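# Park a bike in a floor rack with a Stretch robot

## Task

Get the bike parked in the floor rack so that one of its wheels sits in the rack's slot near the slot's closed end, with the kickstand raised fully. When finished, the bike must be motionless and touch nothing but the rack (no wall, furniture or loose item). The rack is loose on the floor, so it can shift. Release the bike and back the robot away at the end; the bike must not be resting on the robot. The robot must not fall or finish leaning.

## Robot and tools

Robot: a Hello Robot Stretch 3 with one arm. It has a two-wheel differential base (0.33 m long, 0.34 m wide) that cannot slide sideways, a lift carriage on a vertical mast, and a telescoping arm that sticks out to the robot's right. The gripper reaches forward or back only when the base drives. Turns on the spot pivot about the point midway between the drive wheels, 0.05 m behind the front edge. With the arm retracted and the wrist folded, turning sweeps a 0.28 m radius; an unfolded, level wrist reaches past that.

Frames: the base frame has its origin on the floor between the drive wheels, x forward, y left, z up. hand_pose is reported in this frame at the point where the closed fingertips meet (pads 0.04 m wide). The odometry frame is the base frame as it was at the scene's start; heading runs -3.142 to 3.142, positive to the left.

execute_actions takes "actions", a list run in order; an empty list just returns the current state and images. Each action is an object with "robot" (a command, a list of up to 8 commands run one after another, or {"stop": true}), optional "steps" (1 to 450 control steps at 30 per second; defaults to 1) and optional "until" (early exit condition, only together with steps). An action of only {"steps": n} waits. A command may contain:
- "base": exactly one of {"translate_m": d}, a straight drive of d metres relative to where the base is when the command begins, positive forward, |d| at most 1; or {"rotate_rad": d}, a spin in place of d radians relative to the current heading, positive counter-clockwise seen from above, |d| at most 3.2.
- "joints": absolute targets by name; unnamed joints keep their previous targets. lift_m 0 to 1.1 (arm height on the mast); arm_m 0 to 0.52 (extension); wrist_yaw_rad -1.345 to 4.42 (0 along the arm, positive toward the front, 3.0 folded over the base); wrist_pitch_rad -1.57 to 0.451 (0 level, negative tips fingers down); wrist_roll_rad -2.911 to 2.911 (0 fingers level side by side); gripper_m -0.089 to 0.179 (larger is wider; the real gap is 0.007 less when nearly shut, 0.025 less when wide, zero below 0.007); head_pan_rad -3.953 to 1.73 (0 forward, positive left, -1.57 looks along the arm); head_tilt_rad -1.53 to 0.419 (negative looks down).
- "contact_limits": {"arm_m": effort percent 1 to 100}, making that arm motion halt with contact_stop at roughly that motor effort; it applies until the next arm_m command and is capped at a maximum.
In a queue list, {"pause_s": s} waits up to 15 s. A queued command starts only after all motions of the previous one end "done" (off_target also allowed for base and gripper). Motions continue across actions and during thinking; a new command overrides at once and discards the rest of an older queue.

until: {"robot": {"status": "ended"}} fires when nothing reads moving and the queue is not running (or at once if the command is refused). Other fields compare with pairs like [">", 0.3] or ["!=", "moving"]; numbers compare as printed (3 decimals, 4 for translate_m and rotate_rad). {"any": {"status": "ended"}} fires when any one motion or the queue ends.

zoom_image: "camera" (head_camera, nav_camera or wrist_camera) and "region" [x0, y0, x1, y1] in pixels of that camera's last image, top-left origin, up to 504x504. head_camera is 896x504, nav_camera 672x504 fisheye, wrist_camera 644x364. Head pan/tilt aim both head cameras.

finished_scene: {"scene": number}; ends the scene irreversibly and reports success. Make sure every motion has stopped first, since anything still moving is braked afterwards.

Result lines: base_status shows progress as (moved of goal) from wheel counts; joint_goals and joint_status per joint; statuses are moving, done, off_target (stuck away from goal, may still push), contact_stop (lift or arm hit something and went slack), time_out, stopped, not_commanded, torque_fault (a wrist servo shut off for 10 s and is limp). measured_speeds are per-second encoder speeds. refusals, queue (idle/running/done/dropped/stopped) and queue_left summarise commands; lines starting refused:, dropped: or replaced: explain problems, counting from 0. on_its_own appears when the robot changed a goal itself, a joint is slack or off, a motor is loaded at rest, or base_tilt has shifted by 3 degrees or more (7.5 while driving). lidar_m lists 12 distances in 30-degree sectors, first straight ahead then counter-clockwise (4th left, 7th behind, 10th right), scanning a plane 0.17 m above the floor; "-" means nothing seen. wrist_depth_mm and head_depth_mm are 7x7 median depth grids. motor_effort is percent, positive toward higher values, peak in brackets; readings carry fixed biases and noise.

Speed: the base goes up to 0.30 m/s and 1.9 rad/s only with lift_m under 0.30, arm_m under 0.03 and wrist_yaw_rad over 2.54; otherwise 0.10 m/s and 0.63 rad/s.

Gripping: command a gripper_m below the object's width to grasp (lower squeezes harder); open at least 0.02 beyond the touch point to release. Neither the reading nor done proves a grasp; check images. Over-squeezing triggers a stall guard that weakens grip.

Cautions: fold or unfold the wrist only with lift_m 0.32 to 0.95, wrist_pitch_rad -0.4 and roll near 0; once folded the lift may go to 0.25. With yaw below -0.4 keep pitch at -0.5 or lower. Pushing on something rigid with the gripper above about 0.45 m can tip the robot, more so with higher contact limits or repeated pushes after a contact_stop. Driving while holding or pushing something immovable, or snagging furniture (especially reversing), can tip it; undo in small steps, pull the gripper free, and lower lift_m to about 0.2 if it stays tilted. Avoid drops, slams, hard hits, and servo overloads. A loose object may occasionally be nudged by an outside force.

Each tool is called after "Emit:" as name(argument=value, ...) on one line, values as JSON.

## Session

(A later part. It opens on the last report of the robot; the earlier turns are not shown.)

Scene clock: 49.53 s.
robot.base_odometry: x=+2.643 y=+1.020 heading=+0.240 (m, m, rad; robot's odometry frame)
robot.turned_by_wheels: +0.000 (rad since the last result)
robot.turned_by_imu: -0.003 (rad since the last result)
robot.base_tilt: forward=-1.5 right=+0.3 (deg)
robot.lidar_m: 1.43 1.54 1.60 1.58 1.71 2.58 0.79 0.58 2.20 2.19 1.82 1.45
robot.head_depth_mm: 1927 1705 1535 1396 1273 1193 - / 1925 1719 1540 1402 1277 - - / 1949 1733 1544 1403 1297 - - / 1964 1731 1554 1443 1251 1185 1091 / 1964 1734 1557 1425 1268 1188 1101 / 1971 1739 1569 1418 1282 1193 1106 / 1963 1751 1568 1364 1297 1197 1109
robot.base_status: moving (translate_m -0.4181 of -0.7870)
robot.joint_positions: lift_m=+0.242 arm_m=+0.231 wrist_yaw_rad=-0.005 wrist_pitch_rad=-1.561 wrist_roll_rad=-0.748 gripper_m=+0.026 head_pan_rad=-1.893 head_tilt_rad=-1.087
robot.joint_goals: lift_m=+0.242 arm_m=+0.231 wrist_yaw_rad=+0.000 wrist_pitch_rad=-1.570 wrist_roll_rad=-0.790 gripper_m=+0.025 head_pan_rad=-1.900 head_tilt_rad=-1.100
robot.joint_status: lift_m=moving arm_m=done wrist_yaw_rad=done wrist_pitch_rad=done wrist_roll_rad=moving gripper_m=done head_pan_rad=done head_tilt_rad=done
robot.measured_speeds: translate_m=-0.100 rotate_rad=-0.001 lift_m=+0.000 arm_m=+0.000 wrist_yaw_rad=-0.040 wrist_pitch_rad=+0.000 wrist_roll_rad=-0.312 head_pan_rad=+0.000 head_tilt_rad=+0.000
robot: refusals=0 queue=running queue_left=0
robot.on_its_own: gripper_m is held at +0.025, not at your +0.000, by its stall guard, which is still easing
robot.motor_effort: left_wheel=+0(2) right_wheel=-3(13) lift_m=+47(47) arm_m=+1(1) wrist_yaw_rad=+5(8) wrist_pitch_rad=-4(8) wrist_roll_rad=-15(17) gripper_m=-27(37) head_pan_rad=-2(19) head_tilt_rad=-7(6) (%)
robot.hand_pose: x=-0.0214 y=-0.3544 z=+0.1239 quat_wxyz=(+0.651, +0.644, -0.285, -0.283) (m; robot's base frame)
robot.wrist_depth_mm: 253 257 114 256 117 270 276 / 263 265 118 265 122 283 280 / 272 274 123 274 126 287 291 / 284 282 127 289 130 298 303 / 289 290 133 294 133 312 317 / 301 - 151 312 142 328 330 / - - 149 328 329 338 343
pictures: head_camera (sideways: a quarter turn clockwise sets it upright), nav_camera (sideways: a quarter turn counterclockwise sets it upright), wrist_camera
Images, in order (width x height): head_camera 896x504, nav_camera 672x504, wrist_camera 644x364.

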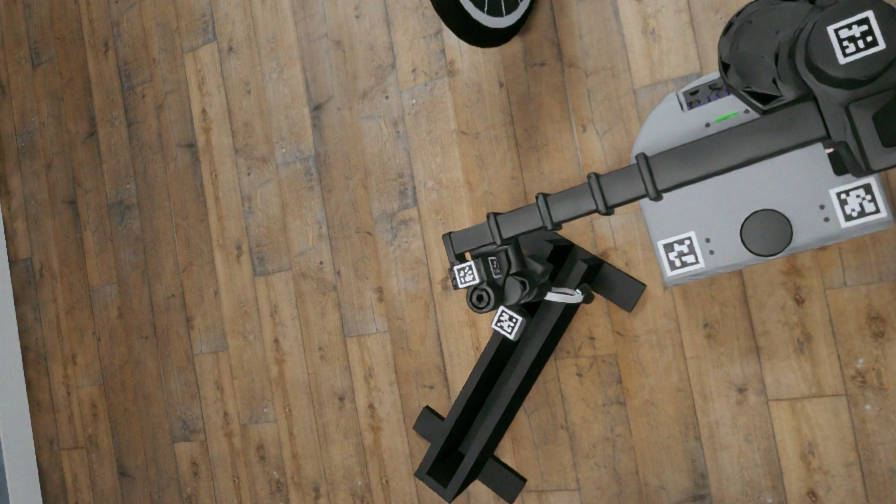

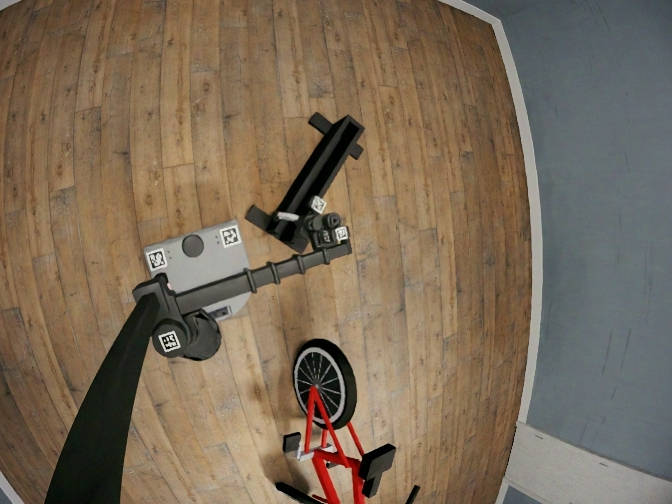

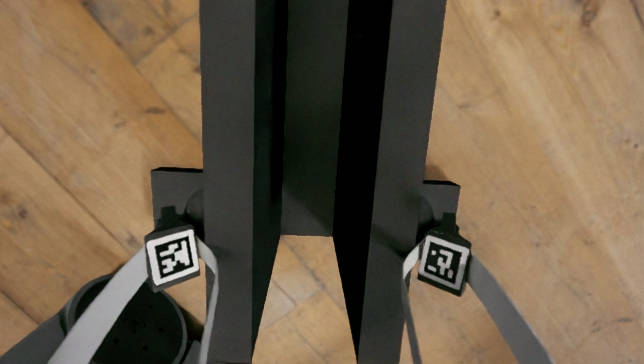

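Emit:
execute_actions(actions=[{"steps": 60, "until": {"robot": {"translate_m": ["<", -0.45]}}}, {"robot": {"joints": {"wrist_roll_rad": -0.86}}, "steps": 60, "until": {"robot": {"translate_m": ["<", -0.50]}}}, {"robot": {"joints": {"wrist_roll_rad": -0.925}}, "steps": 60, "until": {"robot": {"translate_m": ["<", -0.55]}}}, {"robot": {"joints": {"wrist_roll_rad": -0.985}}, "steps": 60, "until": {"robot": {"translate_m": ["<", -0.60]}}}, {"robot": {"joints": {"wrist_roll_rad": -1.04}}, "steps": 60, "until": {"robot": {"translate_m": ["<", -0.65]}}}, {"robot": {"joints": {"wrist_roll_rad": -1.09}}, "steps": 60, "until": {"robot": {"translate_m": ["<", -0.70]}}}, {"robot": {"stop": true}, "steps": 60, "until": {"robot": {"status": "ended"}}}])

Scene clock: 53.37 s.
robot.base_odometry: x=+2.351 y=+0.949 heading=+0.240 (m, m, rad; robot's odometry frame)
robot.turned_by_wheels: +0.000 (rad since the last result)
robot.turned_by_imu: -0.002 (rad since the last result)
robot.base_tilt: forward=-0.4 right=+0.5 (deg)
robot.lidar_m: 1.72 1.87 1.64 1.62 1.75 2.64 0.78 0.40 0.37 2.15 2.20 1.75
robot.head_depth_mm: 1924 1708 1532 1392 1197 1189 - / 1944 1719 1537 1404 1212 - - / 1949 1720 1542 1397 1190 - - / 1956 1729 1552 1446 1246 1190 1089 / 1962 1741 1547 1414 1248 1191 1100 / 1965 1749 1567 1417 1260 1194 1109 / 1951 1758 1569 1419 1273 1194 1110
robot.base_status: stopped (translate_m -0.7183 of -0.7183)
robot.joint_positions: lift_m=+0.242 arm_m=+0.231 wrist_yaw_rad=-0.001 wrist_pitch_rad=-1.567 wrist_roll_rad=-1.086 gripper_m=+0.045 head_pan_rad=-1.893 head_tilt_rad=-1.087
robot.joint_goals: lift_m=+0.242 arm_m=+0.231 wrist_yaw_rad=+0.000 wrist_pitch_rad=-1.570 wrist_roll_rad=-1.090 gripper_m=+0.044 head_pan_rad=-1.900 head_tilt_rad=-1.100
robot.joint_status: lift_m=stopped arm_m=done wrist_yaw_rad=done wrist_pitch_rad=done wrist_roll_rad=stopped gripper_m=done head_pan_rad=done head_tilt_rad=done
robot.measured_speeds: translate_m=+0.000 rotate_rad=+0.000 lift_m=+0.000 arm_m=+0.000 wrist_yaw_rad=+0.000 wrist_pitch_rad=+0.000 wrist_roll_rad=+0.000 head_pan_rad=+0.000 head_tilt_rad=+0.000
robot: refusals=0 queue=stopped queue_left=0
robot.on_its_own: gripper_m is held at +0.044, not at your +0.000, by its stall guard, which is still easing
robot.motor_effort: left_wheel=+2(5) right_wheel=-4(6) lift_m=+47(44) arm_m=+1(1) wrist_yaw_rad=+1(5) wrist_pitch_rad=-1(5) wrist_roll_rad=-2(15) gripper_m=-21(26) head_pan_rad=-2(3) head_tilt_rad=-6(6) (%)
robot.hand_pose: x=-0.0214 y=-0.3528 z=+0.1240 quat_wxyz=(+0.687, +0.685, -0.170, -0.170) (m; robot's base frame)
robot.wrist_depth_mm: 256 256 113 255 116 270 271 / 266 265 118 267 120 277 281 / 276 277 122 275 125 288 292 / 283 285 128 284 130 302 307 / - 292 132 295 134 312 319 / - - 149 317 141 325 331 / - - 152 330 327 341 347
pictures: head_camera (sideways: a quarter turn clockwise sets it upright), nav_camera (sideways: a quarter turn counterclockwise sets it upright), wrist_camera
Images, in order (width x height): head_camera 896x504, nav_camera 672x504, wrist_camera 644x364.

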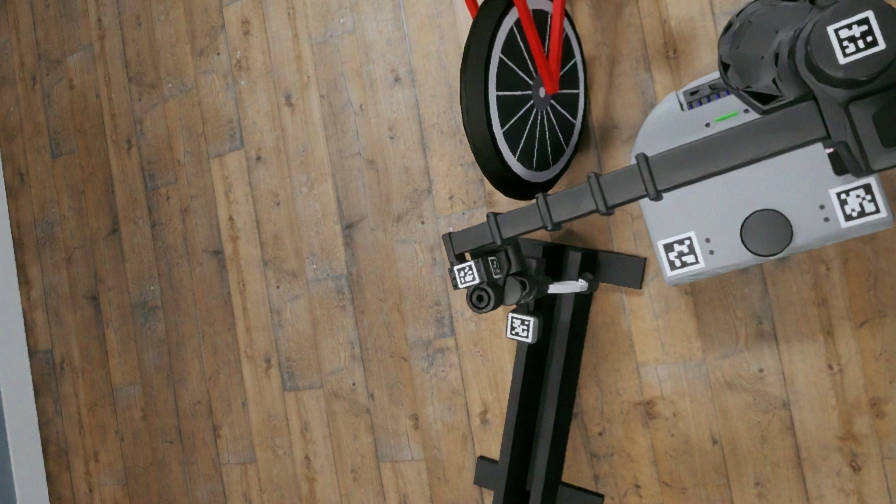

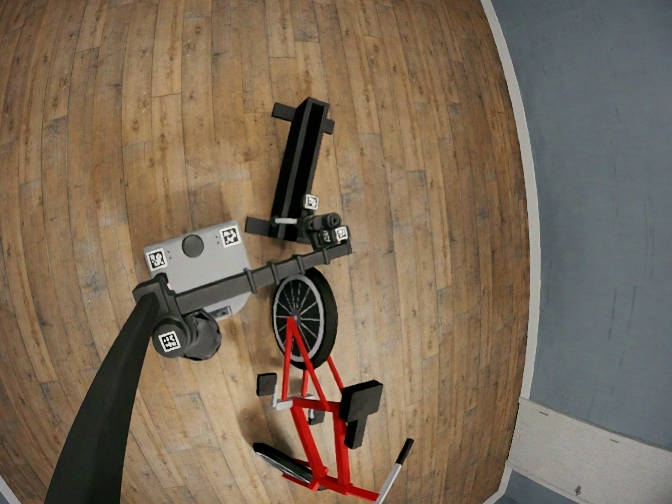

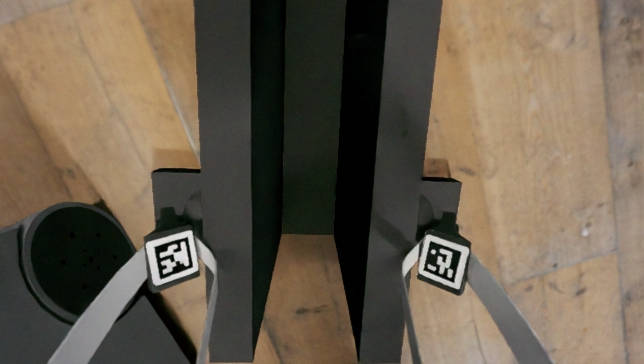

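Emit:
zoom_image(camera="head_camera", region=[430, 0, 690, 260])

Emit:
zoom_image(camera="head_camera", region=[430, 230, 700, 504])

Region (430, 0, 690, 260) of head_camera's 896x504 image, scaled by 1.938, with more detail than that image has.

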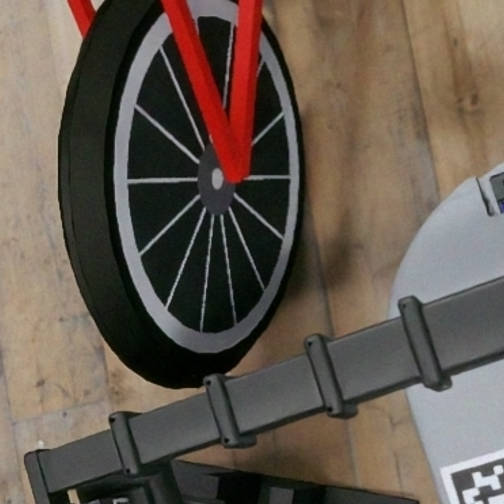

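Region (430, 230, 700, 504) of head_camera's 896x504 image, scaled by 1.839, with more detail than that image has; it fills the left 497 columns of this view, and the rest is white.

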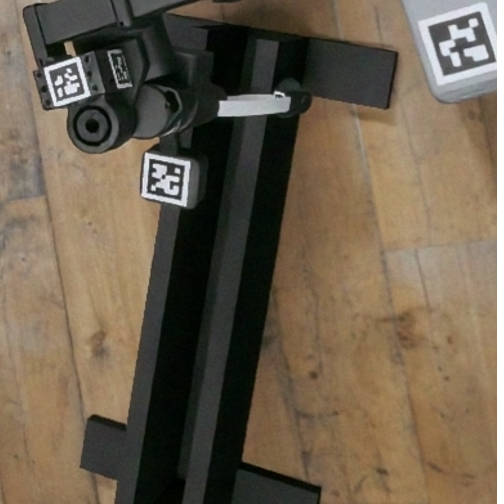

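Emit:
execute_actions(actions=[{"robot": {"joints": {"gripper_m": 0.005, "wrist_roll_rad": -1.2}}, "steps": 12}, {"robot": {"base": {"translate_m": -0.045}}, "steps": 120, "until": {"robot": {"status": "ended"}}}])

Scene clock: 57.20 s.
robot.base_odometry: x=+2.308 y=+0.938 heading=+0.240 (m, m, rad; robot's odometry frame)
robot.turned_by_wheels: +0.000 (rad since the last result)
robot.turned_by_imu: -0.001 (rad since the last result)
robot.base_tilt: forward=-0.4 right=+0.4 (deg)
robot.lidar_m: 1.77 1.91 1.64 1.62 1.75 2.65 0.76 0.38 0.35 2.15 2.25 1.79
robot.head_depth_mm: 1925 1712 1530 1399 1228 1189 - / 1930 1711 1538 1389 1176 - - / 1955 1716 1540 1406 1156 - - / 1957 1731 1548 1449 1248 1190 1088 / 1968 1742 1562 1415 1261 1189 1099 / 1967 1744 1566 1417 1250 1191 1104 / 1961 1761 1569 1424 1264 1196 1109
robot.base_status: done (translate_m -0.0450 of -0.0450)
robot.joint_positions: lift_m=+0.242 arm_m=+0.231 wrist_yaw_rad=-0.007 wrist_pitch_rad=-1.566 wrist_roll_rad=-1.184 gripper_m=+0.014 head_pan_rad=-1.893 head_tilt_rad=-1.087
robot.joint_goals: lift_m=+0.242 arm_m=+0.231 wrist_yaw_rad=+0.000 wrist_pitch_rad=-1.570 wrist_roll_rad=-1.200 gripper_m=+0.012 head_pan_rad=-1.900 head_tilt_rad=-1.100
robot.joint_status: lift_m=stopped arm_m=done wrist_yaw_rad=done wrist_pitch_rad=done wrist_roll_rad=done gripper_m=done head_pan_rad=done head_tilt_rad=done
robot.measured_speeds: translate_m=+0.000 rotate_rad=+0.000 lift_m=+0.000 arm_m=+0.000 wrist_yaw_rad=+0.000 wrist_pitch_rad=+0.000 wrist_roll_rad=+0.000 head_pan_rad=+0.000 head_tilt_rad=+0.000
robot: refusals=0 queue=done queue_left=0
robot.on_its_own: gripper_m is held at +0.012, not at your +0.005, by its stall guard, which is still easing
robot.motor_effort: left_wheel=+1(3) right_wheel=-4(6) lift_m=+47(47) arm_m=+1(1) wrist_yaw_rad=+6(14) wrist_pitch_rad=-2(2) wrist_roll_rad=-9(29) gripper_m=-29(99) head_pan_rad=-2(2) head_tilt_rad=-6(6) (%)
robot.hand_pose: x=-0.0213 y=-0.3531 z=+0.1240 quat_wxyz=(+0.695, +0.692, -0.138, -0.138) (m; robot's base frame)
robot.wrist_depth_mm: 255 257 114 256 117 267 271 / 262 268 118 263 120 277 282 / 271 274 123 273 125 287 289 / 283 282 128 284 130 297 304 / - 294 132 296 133 314 312 / - - 147 314 141 323 330 / - - 152 326 333 340 343
pictures: head_camera (sideways: a quarter turn clockwise sets it upright), nav_camera (sideways: a quarter turn counterclockwise sets it upright), wrist_camera
Images, in order (width x height): head_camera 896x504, nav_camera 672x504, wrist_camera 644x364.

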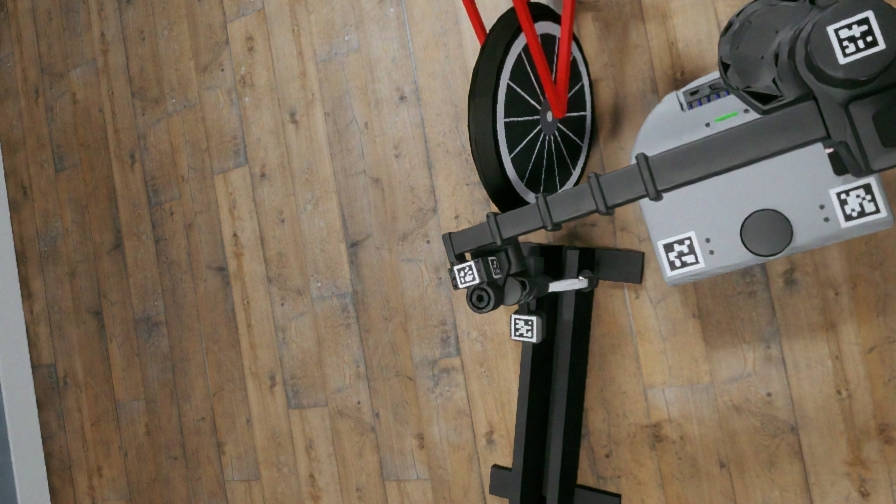

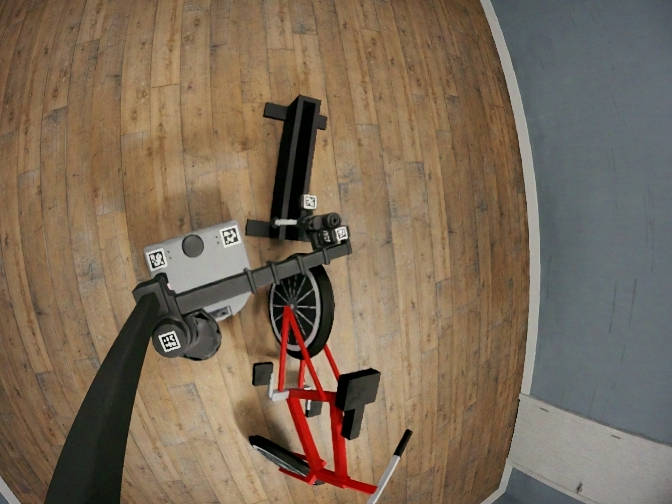

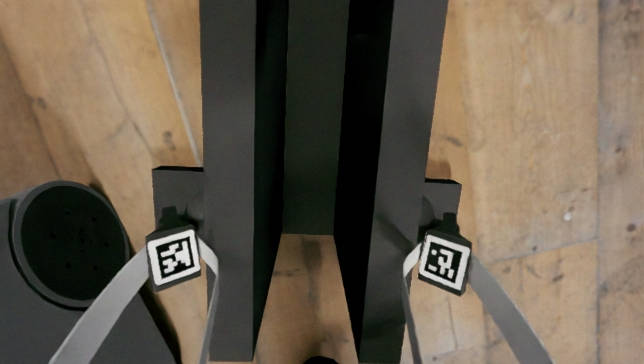

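Emit:
zoom_image(camera="head_camera", region=[430, 0, 690, 260])

Emit:
zoom_image(camera="head_camera", region=[430, 230, 700, 504])

Region (430, 0, 690, 260) of head_camera's 896x504 image, scaled by 1.938, with more detail than that image has.

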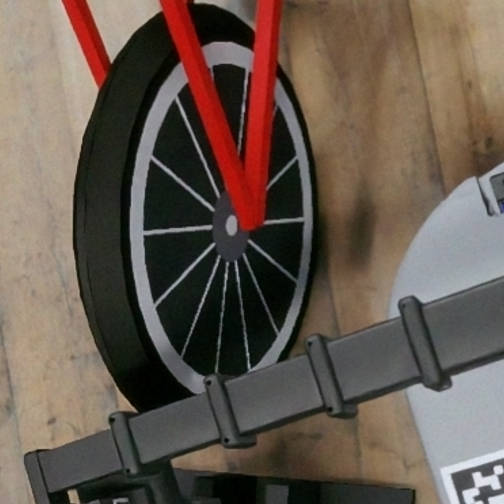

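Region (430, 230, 700, 504) of head_camera's 896x504 image, scaled by 1.839, with more detail than that image has; it fills the left 497 columns of this view, and the rest is white.

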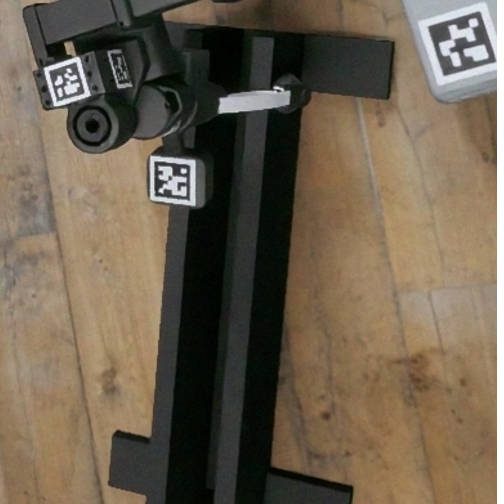

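Emit:
execute_actions(actions=[{"robot": {"joints": {"gripper_m": 0.16}}, "steps": 90, "until": {"robot": {"gripper_m": [">", 0.14]}}}, {"robot": {"joints": {"lift_m": 0.86}}, "steps": 90, "until": {"robot": {"lift_m": [">", 0.31]}}}, {"robot": {"joints": {"arm_m": 0.02, "gripper_m": 0.09, "wrist_roll_rad": 0.0}}, "steps": 90, "until": {"robot": {"arm_m": ["<", 0.08]}}}, {"robot": [{"base": {"rotate_rad": -0.55}}, {"base": {"translate_m": -0.765}, "joints": {"head_pan_rad": -1.75, "head_tilt_rad": -0.95}}, {"base": {"rotate_rad": 0.145}}], "steps": 450, "until": {"robot": {"status": "ended"}}}])

Scene clock: 74.23 s.
robot.base_odometry: x=+1.579 y=+1.171 heading=-0.165 (m, m, rad; robot's odometry frame)
robot.turned_by_wheels: -0.405 (rad since the last result)
robot.turned_by_imu: -0.410 (rad since the last result)
robot.base_tilt: forward=-0.4 right=+0.5 (deg)
robot.lidar_m: 2.47 2.46 1.54 1.31 1.31 1.49 2.32 2.31 0.50 0.38 0.58 0.65
robot.head_depth_mm: 2447 2021 1742 - - 1189 1095 / 2462 2037 1754 - - 1204 - / 2455 2045 1752 - - 1182 - / 2414 2060 1745 1598 - 1174 1083 / 2364 2059 1760 1448 1322 1206 1104 / 2319 2050 1755 1481 1215 1219 1101 / 2230 2087 1769 1479 1162 1204 1109
robot.base_status: done (rotate_rad +0.1448 of +0.1450)
robot.joint_positions: lift_m=+0.860 arm_m=+0.020 wrist_yaw_rad=-0.001 wrist_pitch_rad=-1.565 wrist_roll_rad=-0.008 gripper_m=+0.090 head_pan_rad=-1.757 head_tilt_rad=-0.952
robot.joint_goals: lift_m=+0.860 arm_m=+0.020 wrist_yaw_rad=+0.000 wrist_pitch_rad=-1.570 wrist_roll_rad=+0.000 gripper_m=+0.090 head_pan_rad=-1.750 head_tilt_rad=-0.950
robot.joint_status: lift_m=done arm_m=done wrist_yaw_rad=done wrist_pitch_rad=done wrist_roll_rad=done gripper_m=done head_pan_rad=done head_tilt_rad=done
robot.measured_speeds: translate_m=+0.000 rotate_rad=+0.000 lift_m=+0.000 arm_m=+0.000 wrist_yaw_rad=+0.000 wrist_pitch_rad=+0.000 wrist_roll_rad=+0.000 head_pan_rad=+0.000 head_tilt_rad=+0.000
robot: refusals=0 queue=done queue_left=0
robot.motor_effort: left_wheel=-3(4) right_wheel=+4(8) lift_m=+41(45) arm_m=-2(1) wrist_yaw_rad=+0(5) wrist_pitch_rad=-2(4) wrist_roll_rad=+4(10) gripper_m=+1(84) head_pan_rad=+2(14) head_tilt_rad=+0(15) (%)
robot.hand_pose: x=-0.0216 y=-0.1427 z=+0.7422 quat_wxyz=(+0.503, +0.500, -0.499, -0.497) (m; robot's base frame)
robot.wrist_depth_mm: 814 828 836 742 851 867 885 / 839 853 869 877 849 908 884 / 883 864 893 889 926 917 918 / 889 890 925 - 932 967 955 / 946 943 920 - - 963 - / 980 985 - 995 - - - / - - - - - - -
pictures: head_camera (sideways: a quarter turn clockwise sets it upright), nav_camera (sideways: a quarter turn counterclockwise sets it upright), wrist_camera
Images, in order (width x height): head_camera 896x504, nav_camera 672x504, wrist_camera 644x364.

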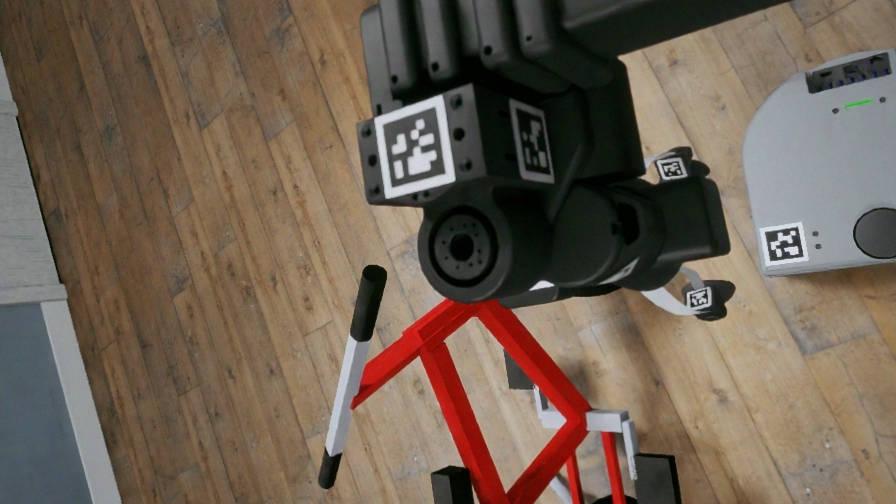

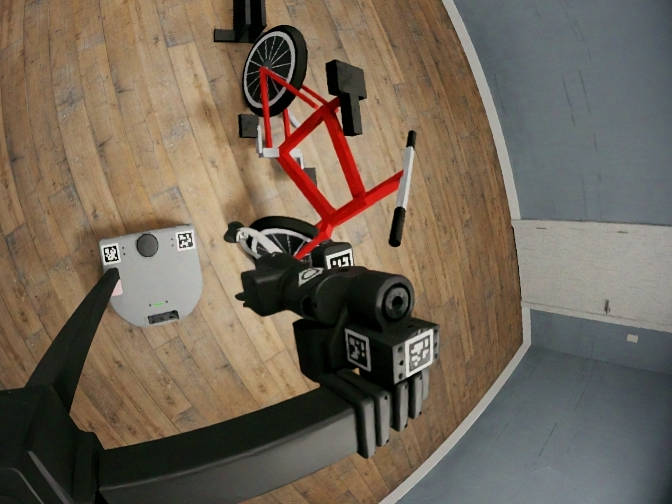

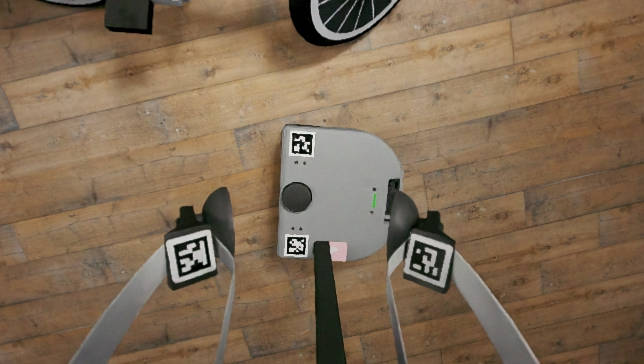

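Emit:
execute_actions(actions=[{"robot": {"base": {"translate_m": 0.10}, "joints": {"lift_m": 0.93, "wrist_roll_rad": -0.735, "arm_m": 0.2, "head_pan_rad": -1.2, "head_tilt_rad": -0.9}}, "steps": 90, "until": {"robot": {"lift_m": [">", 0.915]}}}, {"robot": {"joints": {"arm_m": 0.478}}, "steps": 200, "until": {"robot": {"status": "ended"}}}])

Scene clock: 79.20 s.
robot.base_odometry: x=+1.678 y=+1.155 heading=-0.165 (m, m, rad; robot's odometry frame)
robot.turned_by_wheels: +0.000 (rad since the last result)
robot.turned_by_imu: +0.000 (rad since the last result)
robot.base_tilt: forward=-0.4 right=+0.4 (deg)
robot.lidar_m: 2.37 2.36 1.57 1.33 1.33 1.52 2.41 2.41 0.39 0.39 0.55 0.65
robot.head_depth_mm: 2176 2184 1801 866 990 1101 1094 / 2222 2179 1831 1565 1326 1184 1114 / 2233 2195 1828 1479 1326 1225 1130 / 2253 2203 1842 997 1223 1223 1114 / 2297 2216 1840 1142 1190 1228 1104 / 2320 2231 1860 1230 1313 1233 1107 / 2339 2245 1867 1588 1370 1235 1106
robot.base_status: done (translate_m +0.1000 of +0.1000)
robot.joint_positions: lift_m=+0.930 arm_m=+0.478 wrist_yaw_rad=-0.001 wrist_pitch_rad=-1.565 wrist_roll_rad=-0.728 gripper_m=+0.090 head_pan_rad=-1.207 head_tilt_rad=-0.902
robot.joint_goals: lift_m=+0.930 arm_m=+0.478 wrist_yaw_rad=+0.000 wrist_pitch_rad=-1.570 wrist_roll_rad=-0.735 gripper_m=+0.090 head_pan_rad=-1.200 head_tilt_rad=-0.900
robot.joint_status: lift_m=done arm_m=done wrist_yaw_rad=done wrist_pitch_rad=done wrist_roll_rad=done gripper_m=done head_pan_rad=done head_tilt_rad=done
robot.measured_speeds: translate_m=+0.000 rotate_rad=+0.000 lift_m=+0.000 arm_m=+0.000 wrist_yaw_rad=+0.000 wrist_pitch_rad=+0.000 wrist_roll_rad=+0.000 head_pan_rad=+0.000 head_tilt_rad=+0.000
robot: refusals=0 queue=done queue_left=0
robot.motor_effort: left_wheel=-3(3) right_wheel=+4(9) lift_m=+41(44) arm_m=+2(1) wrist_yaw_rad=+0(1) wrist_pitch_rad=-3(3) wrist_roll_rad=-4(5) gripper_m=+0(1) head_pan_rad=+2(29) head_tilt_rad=+1(7) (%)
robot.hand_pose: x=-0.0215 y=-0.6003 z=+0.8122 quat_wxyz=(+0.647, +0.643, -0.290, -0.289) (m; robot's base frame)
robot.wrist_depth_mm: 848 401 877 869 898 940 958 / 898 894 907 925 975 999 952 / 942 938 727 950 989 - - / 966 998 984 657 - - - / - - - 989 - - - / - - - - - - - / - - - - - - -
pictures: head_camera (sideways: a quarter turn clockwise sets it upright), nav_camera (sideways: a quarter turn counterclockwise sets it upright), wrist_camera
Images, in order (width x height): head_camera 896x504, nav_camera 672x504, wrist_camera 644x364.

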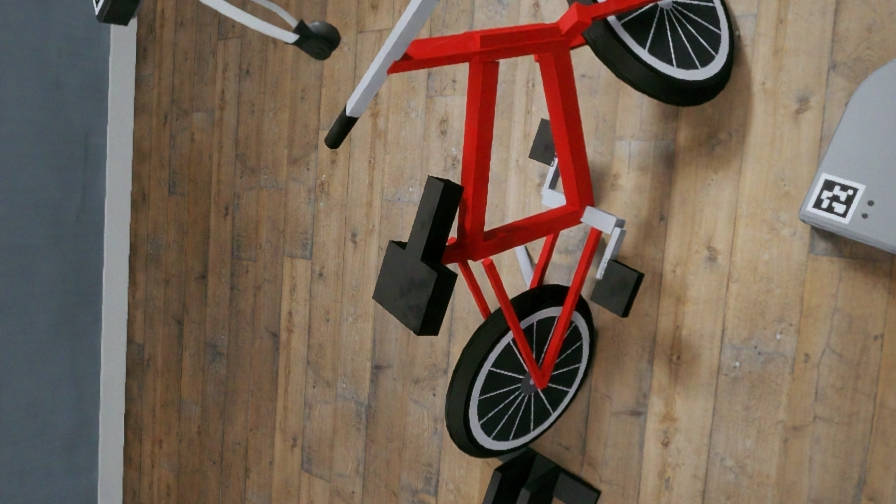

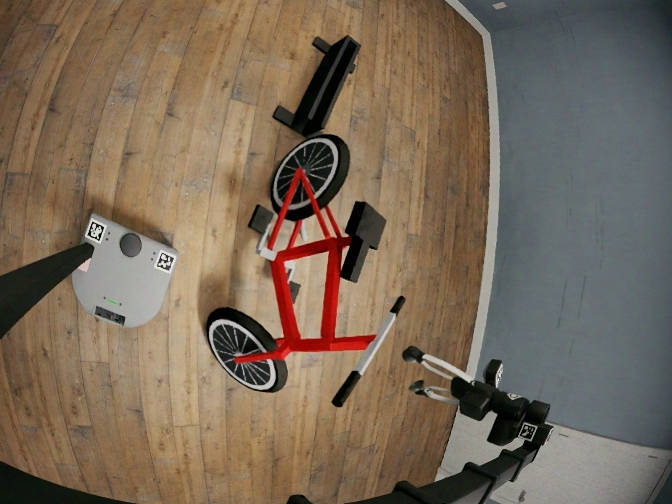

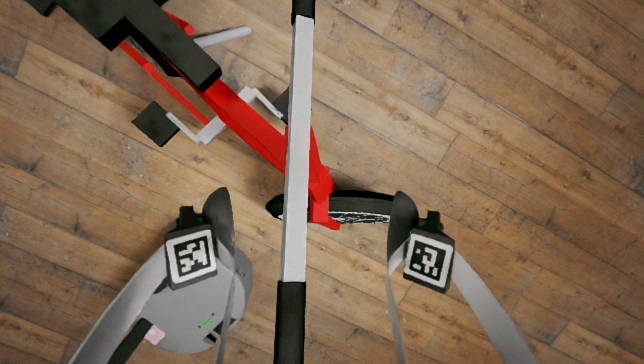

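Emit:
execute_actions(actions=[{"robot": {"joints": {"arm_m": 0.457, "lift_m": 0.81}}, "steps": 200, "until": {"robot": {"status": "ended"}}}])

Scene clock: 81.30 s.
robot.base_odometry: x=+1.678 y=+1.155 heading=-0.165 (m, m, rad; robot's odometry frame)
robot.turned_by_wheels: +0.000 (rad since the last result)
robot.turned_by_imu: +0.000 (rad since the last result)
robot.base_tilt: forward=-0.4 right=+0.4 (deg)
robot.lidar_m: 2.36 2.36 1.57 1.34 1.34 1.52 2.41 2.41 0.39 0.38 0.55 0.65
robot.head_depth_mm: 2186 2218 1821 881 994 1103 1094 / 2209 2188 1833 1561 1321 1180 1113 / 2244 2210 1827 1482 1331 1227 1135 / 2267 2196 1840 995 1224 1227 1119 / 2284 2226 1843 1139 1193 1230 1105 / 2322 2235 1850 1223 1320 1234 1107 / 2354 2251 1854 1591 1365 1232 1108
robot.base_status: done (translate_m +0.1000 of +0.1000)
robot.joint_positions: lift_m=+0.810 arm_m=+0.457 wrist_yaw_rad=-0.001 wrist_pitch_rad=-1.565 wrist_roll_rad=-0.728 gripper_m=+0.090 head_pan_rad=-1.207 head_tilt_rad=-0.902
robot.joint_goals: lift_m=+0.810 arm_m=+0.457 wrist_yaw_rad=+0.000 wrist_pitch_rad=-1.570 wrist_roll_rad=-0.735 gripper_m=+0.090 head_pan_rad=-1.200 head_tilt_rad=-0.900
robot.joint_status: lift_m=done arm_m=done wrist_yaw_rad=done wrist_pitch_rad=done wrist_roll_rad=done gripper_m=done head_pan_rad=done head_tilt_rad=done
robot.measured_speeds: translate_m=+0.000 rotate_rad=+0.000 lift_m=+0.000 arm_m=+0.000 wrist_yaw_rad=+0.000 wrist_pitch_rad=+0.000 wrist_roll_rad=+0.000 head_pan_rad=+0.000 head_tilt_rad=+0.000
robot: refusals=0 queue=done queue_left=0
robot.motor_effort: left_wheel=-3(3) right_wheel=+4(4) lift_m=+35(41) arm_m=-2(1) wrist_yaw_rad=+1(0) wrist_pitch_rad=-3(2) wrist_roll_rad=-4(4) gripper_m=+1(1) head_pan_rad=+3(3) head_tilt_rad=+2(1) (%)
robot.hand_pose: x=-0.0215 y=-0.5798 z=+0.6925 quat_wxyz=(+0.647, +0.643, -0.290, -0.289) (m; robot's base frame)
robot.wrist_depth_mm: 761 294 785 769 797 815 810 / 804 795 641 805 828 833 843 / 826 820 614 194 864 852 880 / 855 849 862 260 867 944 926 / 896 902 901 479 882 925 937 / 947 917 939 935 978 978 977 / 960 - 981 965 - - -
pictures: head_camera (sideways: a quarter turn clockwise sets it upright), nav_camera (sideways: a quarter turn counterclockwise sets it upright), wrist_camera
Images, in order (width x height): head_camera 896x504, nav_camera 672x504, wrist_camera 644x364.

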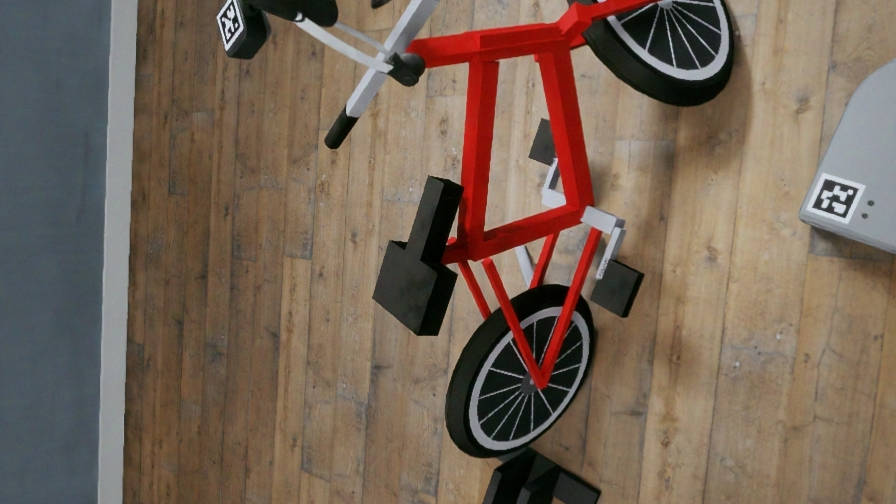

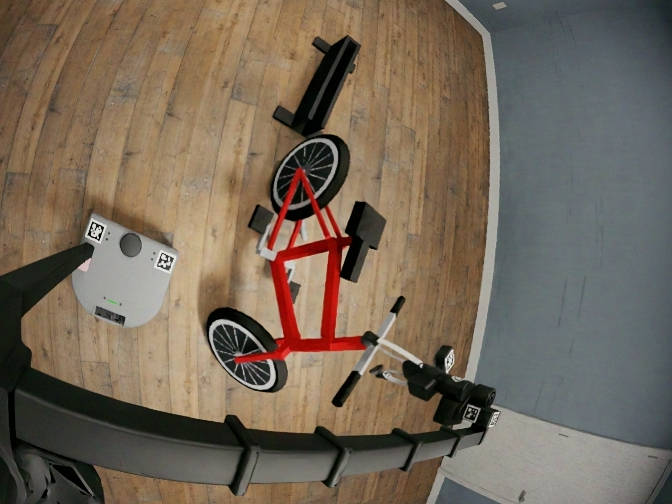

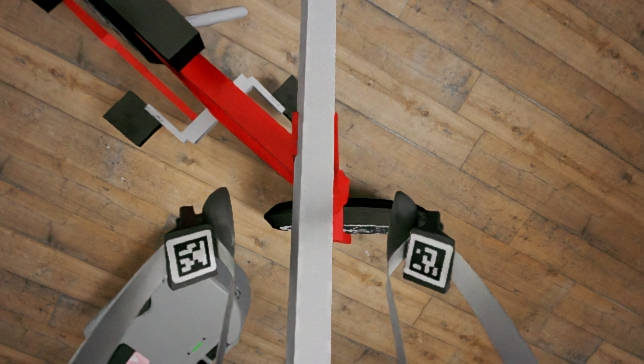

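Emit:
execute_actions(actions=[])

Scene clock: 81.70 s.
robot.base_odometry: x=+1.678 y=+1.155 heading=-0.165 (m, m, rad; robot's odometry frame)
robot.turned_by_wheels: +0.000 (rad since the last result)
robot.turned_by_imu: +0.000 (rad since the last result)
robot.base_tilt: forward=-0.4 right=+0.4 (deg)
robot.lidar_m: 2.36 2.36 1.57 1.34 1.33 1.52 2.41 2.41 0.39 0.39 0.55 0.65
robot.head_depth_mm: 2193 2247 1816 876 991 1102 1090 / 2215 2190 1824 1563 1325 1181 1113 / 2245 2207 1833 1473 1330 1228 1131 / 2269 2209 1839 996 1229 1223 1117 / 2284 2232 1850 1141 1187 1227 1104 / 2324 2214 1851 1222 1319 1232 1107 / 2351 2230 1859 1599 1373 1233 1111
robot.base_status: done (translate_m +0.1000 of +0.1000)
robot.joint_positions: lift_m=+0.810 arm_m=+0.457 wrist_yaw_rad=-0.001 wrist_pitch_rad=-1.565 wrist_roll_rad=-0.728 gripper_m=+0.090 head_pan_rad=-1.207 head_tilt_rad=-0.902
robot.joint_goals: lift_m=+0.810 arm_m=+0.457 wrist_yaw_rad=+0.000 wrist_pitch_rad=-1.570 wrist_roll_rad=-0.735 gripper_m=+0.090 head_pan_rad=-1.200 head_tilt_rad=-0.900
robot.joint_status: lift_m=done arm_m=done wrist_yaw_rad=done wrist_pitch_rad=done wrist_roll_rad=done gripper_m=done head_pan_rad=done head_tilt_rad=done
robot.measured_speeds: translate_m=+0.000 rotate_rad=+0.000 lift_m=+0.000 arm_m=+0.000 wrist_yaw_rad=+0.000 wrist_pitch_rad=+0.000 wrist_roll_rad=+0.000 head_pan_rad=+0.000 head_tilt_rad=+0.000
robot: refusals=0 queue=done queue_left=0
robot.motor_effort: left_wheel=-4(3) right_wheel=+4(4) lift_m=+34(34) arm_m=-2(2) wrist_yaw_rad=+1(1) wrist_pitch_rad=-3(2) wrist_roll_rad=-4(4) gripper_m=+1(1) head_pan_rad=+3(3) head_tilt_rad=+2(2) (%)
robot.hand_pose: x=-0.0215 y=-0.5798 z=+0.6925 quat_wxyz=(+0.647, +0.643, -0.290, -0.289) (m; robot's base frame)
robot.wrist_depth_mm: 778 295 794 777 816 814 799 / 798 792 650 814 812 834 846 / 838 805 624 193 892 857 882 / 848 859 867 258 886 900 926 / 890 886 914 479 863 962 947 / 941 932 946 956 970 986 - / 956 - 998 985 - - -
pictures: head_camera (sideways: a quarter turn clockwise sets it upright), nav_camera (sideways: a quarter turn counterclockwise sets it upright), wrist_camera
Images, in order (width x height): head_camera 896x504, nav_camera 672x504, wrist_camera 644x364.

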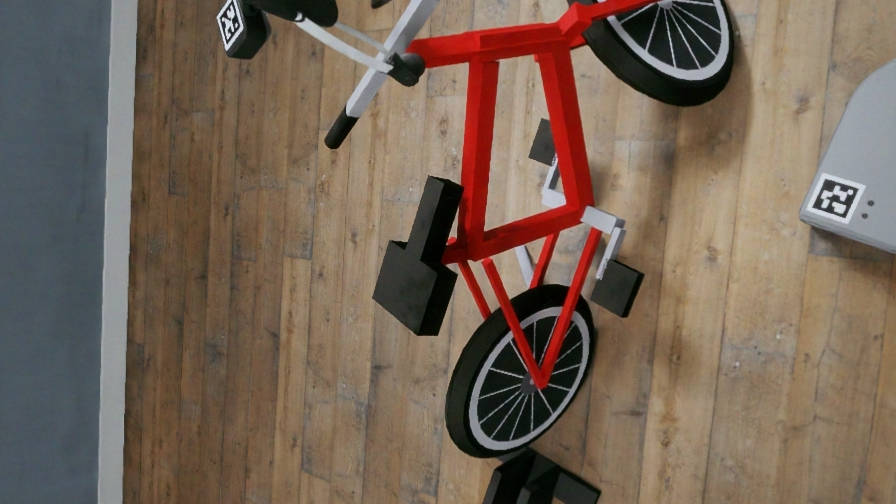

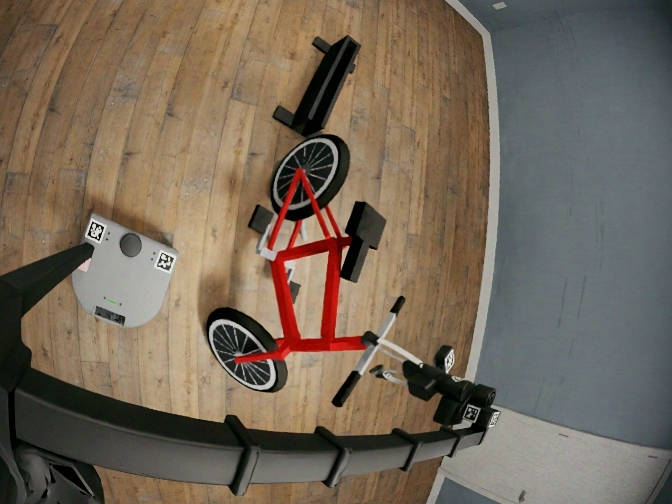

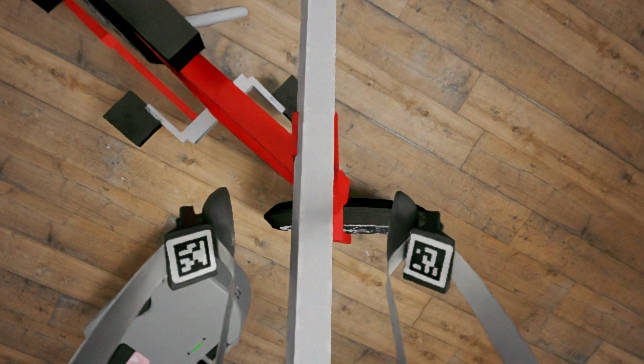

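Emit:
execute_actions(actions=[{"robot": [{"joints": {"lift_m": 0.787}}, {"joints": {"gripper_m": -0.03}}], "steps": 200, "until": {"robot": {"status": "ended"}}}])

Scene clock: 84.13 s.
robot.base_odometry: x=+1.678 y=+1.155 heading=-0.165 (m, m, rad; robot's odometry frame)
robot.turned_by_wheels: +0.000 (rad since the last result)
robot.turned_by_imu: +0.000 (rad since the last result)
robot.base_tilt: forward=-0.5 right=+0.5 (deg)
robot.lidar_m: 2.37 2.37 1.57 1.34 1.34 1.52 2.41 2.41 0.39 0.38 0.55 0.65
robot.head_depth_mm: 2197 2179 1795 881 989 1102 1093 / 2224 2169 1822 1558 1321 1181 1110 / 2249 2202 1835 1484 1326 1221 1133 / 2268 2210 1837 994 1222 1228 1116 / 2300 2224 1845 1140 1197 1228 1104 / 2317 2230 1857 1224 1316 1230 1107 / 2328 2226 1862 1597 1364 1238 1106
robot.base_status: done (translate_m +0.1000 of +0.1000)
robot.joint_positions: lift_m=+0.787 arm_m=+0.457 wrist_yaw_rad=-0.002 wrist_pitch_rad=-1.560 wrist_roll_rad=-0.728 gripper_m=-0.029 head_pan_rad=-1.207 head_tilt_rad=-0.902
robot.joint_goals: lift_m=+0.787 arm_m=+0.457 wrist_yaw_rad=+0.000 wrist_pitch_rad=-1.570 wrist_roll_rad=-0.735 gripper_m=-0.030 head_pan_rad=-1.200 head_tilt_rad=-0.900
robot.joint_status: lift_m=done arm_m=done wrist_yaw_rad=done wrist_pitch_rad=done wrist_roll_rad=done gripper_m=done head_pan_rad=done head_tilt_rad=done
robot.measured_speeds: translate_m=+0.000 rotate_rad=+0.000 lift_m=+0.000 arm_m=+0.000 wrist_yaw_rad=+0.000 wrist_pitch_rad=+0.000 wrist_roll_rad=+0.000 head_pan_rad=+0.000 head_tilt_rad=+0.000
robot: refusals=0 queue=done queue_left=0
robot.motor_effort: left_wheel=-3(3) right_wheel=+5(5) lift_m=+45(45) arm_m=-2(2) wrist_yaw_rad=+1(1) wrist_pitch_rad=-4(5) wrist_roll_rad=-4(4) gripper_m=-19(96) head_pan_rad=+2(3) head_tilt_rad=+2(0) (%)
robot.hand_pose: x=-0.0215 y=-0.5808 z=+0.6690 quat_wxyz=(+0.648, +0.642, -0.291, -0.289) (m; robot's base frame)
robot.wrist_depth_mm: 731 274 775 758 795 795 808 / 761 773 630 794 809 800 805 / 794 790 582 167 857 851 846 / 819 850 854 156 877 889 886 / 857 853 869 148 883 883 925 / 890 910 - 143 939 917 945 / 932 - 941 139 977 - -
pictures: head_camera (sideways: a quarter turn clockwise sets it upright), nav_camera (sideways: a quarter turn counterclockwise sets it upright), wrist_camera
Images, in order (width x height): head_camera 896x504, nav_camera 672x504, wrist_camera 644x364.

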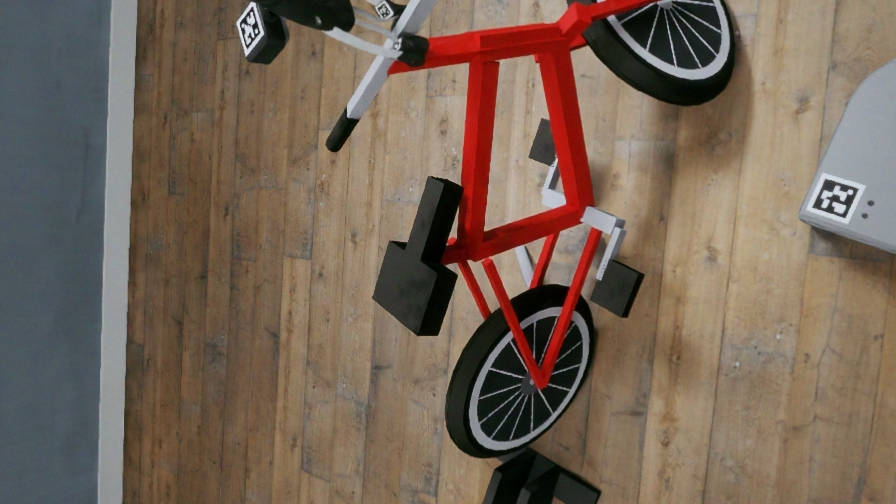

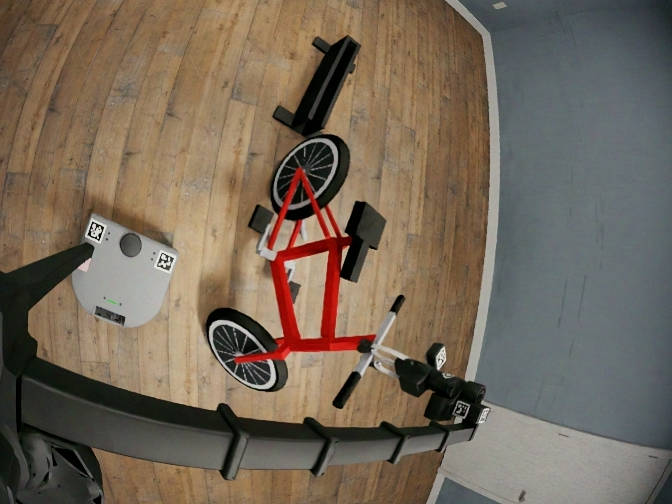

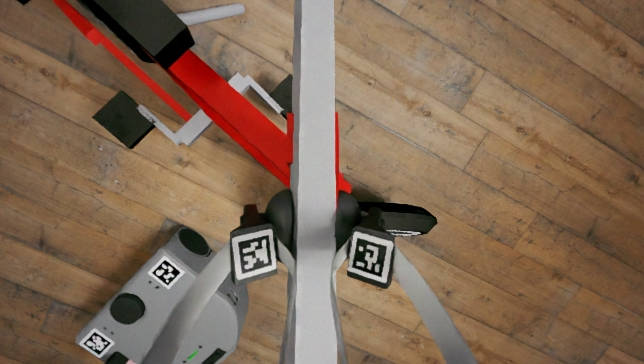

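Emit:
execute_actions(actions=[{"robot": {"base": {"translate_m": 0.033}, "joints": {"wrist_roll_rad": 0.0, "arm_m": 0.442, "lift_m": 0.783}}, "steps": 200, "until": {"robot": {"status": "ended"}}}])

Scene clock: 85.80 s.
robot.base_odometry: x=+1.710 y=+1.149 heading=-0.165 (m, m, rad; robot's odometry frame)
robot.turned_by_wheels: +0.000 (rad since the last result)
robot.turned_by_imu: -0.001 (rad since the last result)
robot.base_tilt: forward=-0.4 right=+0.5 (deg)
robot.lidar_m: 2.34 2.33 1.59 1.35 1.34 1.53 2.44 2.44 0.45 0.44 0.55 0.65
robot.head_depth_mm: 2178 2165 1840 890 969 1114 1094 / 2201 2187 1826 1567 1323 1203 1115 / 2239 2188 1827 1482 1198 1221 1131 / 2270 2213 1851 990 1224 1221 1115 / 2287 2228 1842 1514 1196 1228 1105 / 2291 2227 1854 1586 1319 1233 1108 / 2345 2253 1869 1598 1351 1236 1108
robot.base_status: done (translate_m +0.0330 of +0.0330)
robot.joint_positions: lift_m=+0.783 arm_m=+0.442 wrist_yaw_rad=+0.012 wrist_pitch_rad=-1.569 wrist_roll_rad=-0.032 gripper_m=-0.029 head_pan_rad=-1.207 head_tilt_rad=-0.902
robot.joint_goals: lift_m=+0.783 arm_m=+0.442 wrist_yaw_rad=+0.000 wrist_pitch_rad=-1.570 wrist_roll_rad=+0.000 gripper_m=-0.030 head_pan_rad=-1.200 head_tilt_rad=-0.900
robot.joint_status: lift_m=done arm_m=done wrist_yaw_rad=done wrist_pitch_rad=done wrist_roll_rad=off_target gripper_m=done head_pan_rad=done head_tilt_rad=done
robot.measured_speeds: translate_m=+0.000 rotate_rad=+0.000 lift_m=+0.000 arm_m=+0.000 wrist_yaw_rad=+0.000 wrist_pitch_rad=+0.000 wrist_roll_rad=+0.000 head_pan_rad=+0.000 head_tilt_rad=+0.000
robot: refusals=0 queue=dropped queue_left=0
robot.motor_effort: left_wheel=-5(7) right_wheel=+11(14) lift_m=+45(42) arm_m=-1(2) wrist_yaw_rad=-9(9) wrist_pitch_rad=+0(4) wrist_roll_rad=+18(21) gripper_m=-20(19) head_pan_rad=+2(3) head_tilt_rad=+2(1) (%)
robot.hand_pose: x=-0.0219 y=-0.5634 z=+0.6652 quat_wxyz=(+0.511, +0.510, -0.489, -0.489) (m; robot's base frame)
robot.wrist_depth_mm: 752 749 757 744 772 794 788 / 761 786 789 774 800 819 812 / 280 285 785 161 848 842 815 / 722 832 617 177 495 868 865 / 879 868 877 148 908 914 928 / 899 938 922 144 925 955 972 / 945 907 925 142 - - -
pictures: head_camera (sideways: a quarter turn clockwise sets it upright), nav_camera (sideways: a quarter turn counterclockwise sets it upright), wrist_camera
Images, in order (width x height): head_camera 896x504, nav_camera 672x504, wrist_camera 644x364.

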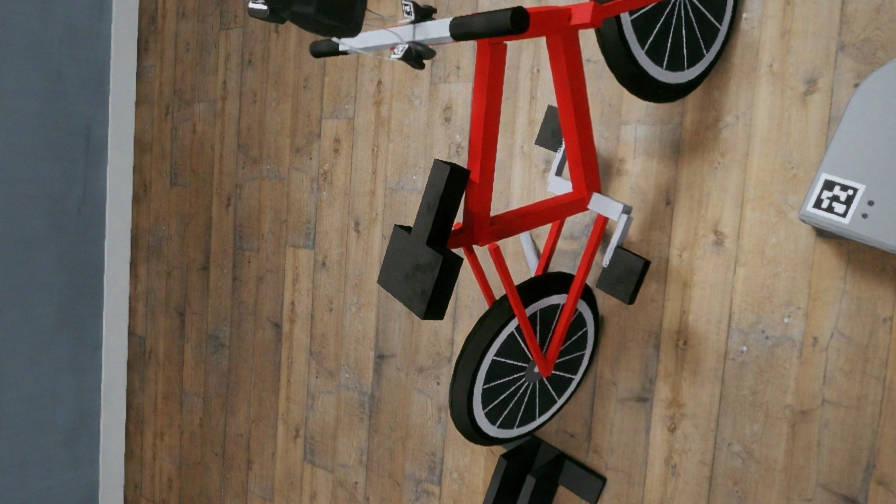

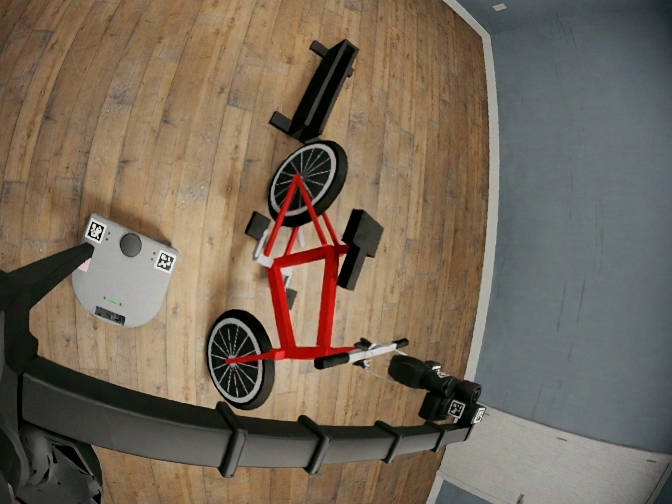

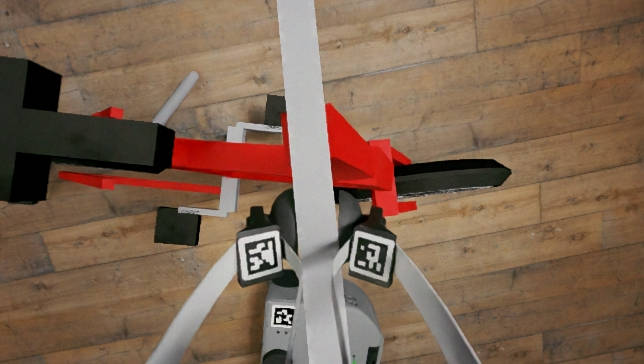

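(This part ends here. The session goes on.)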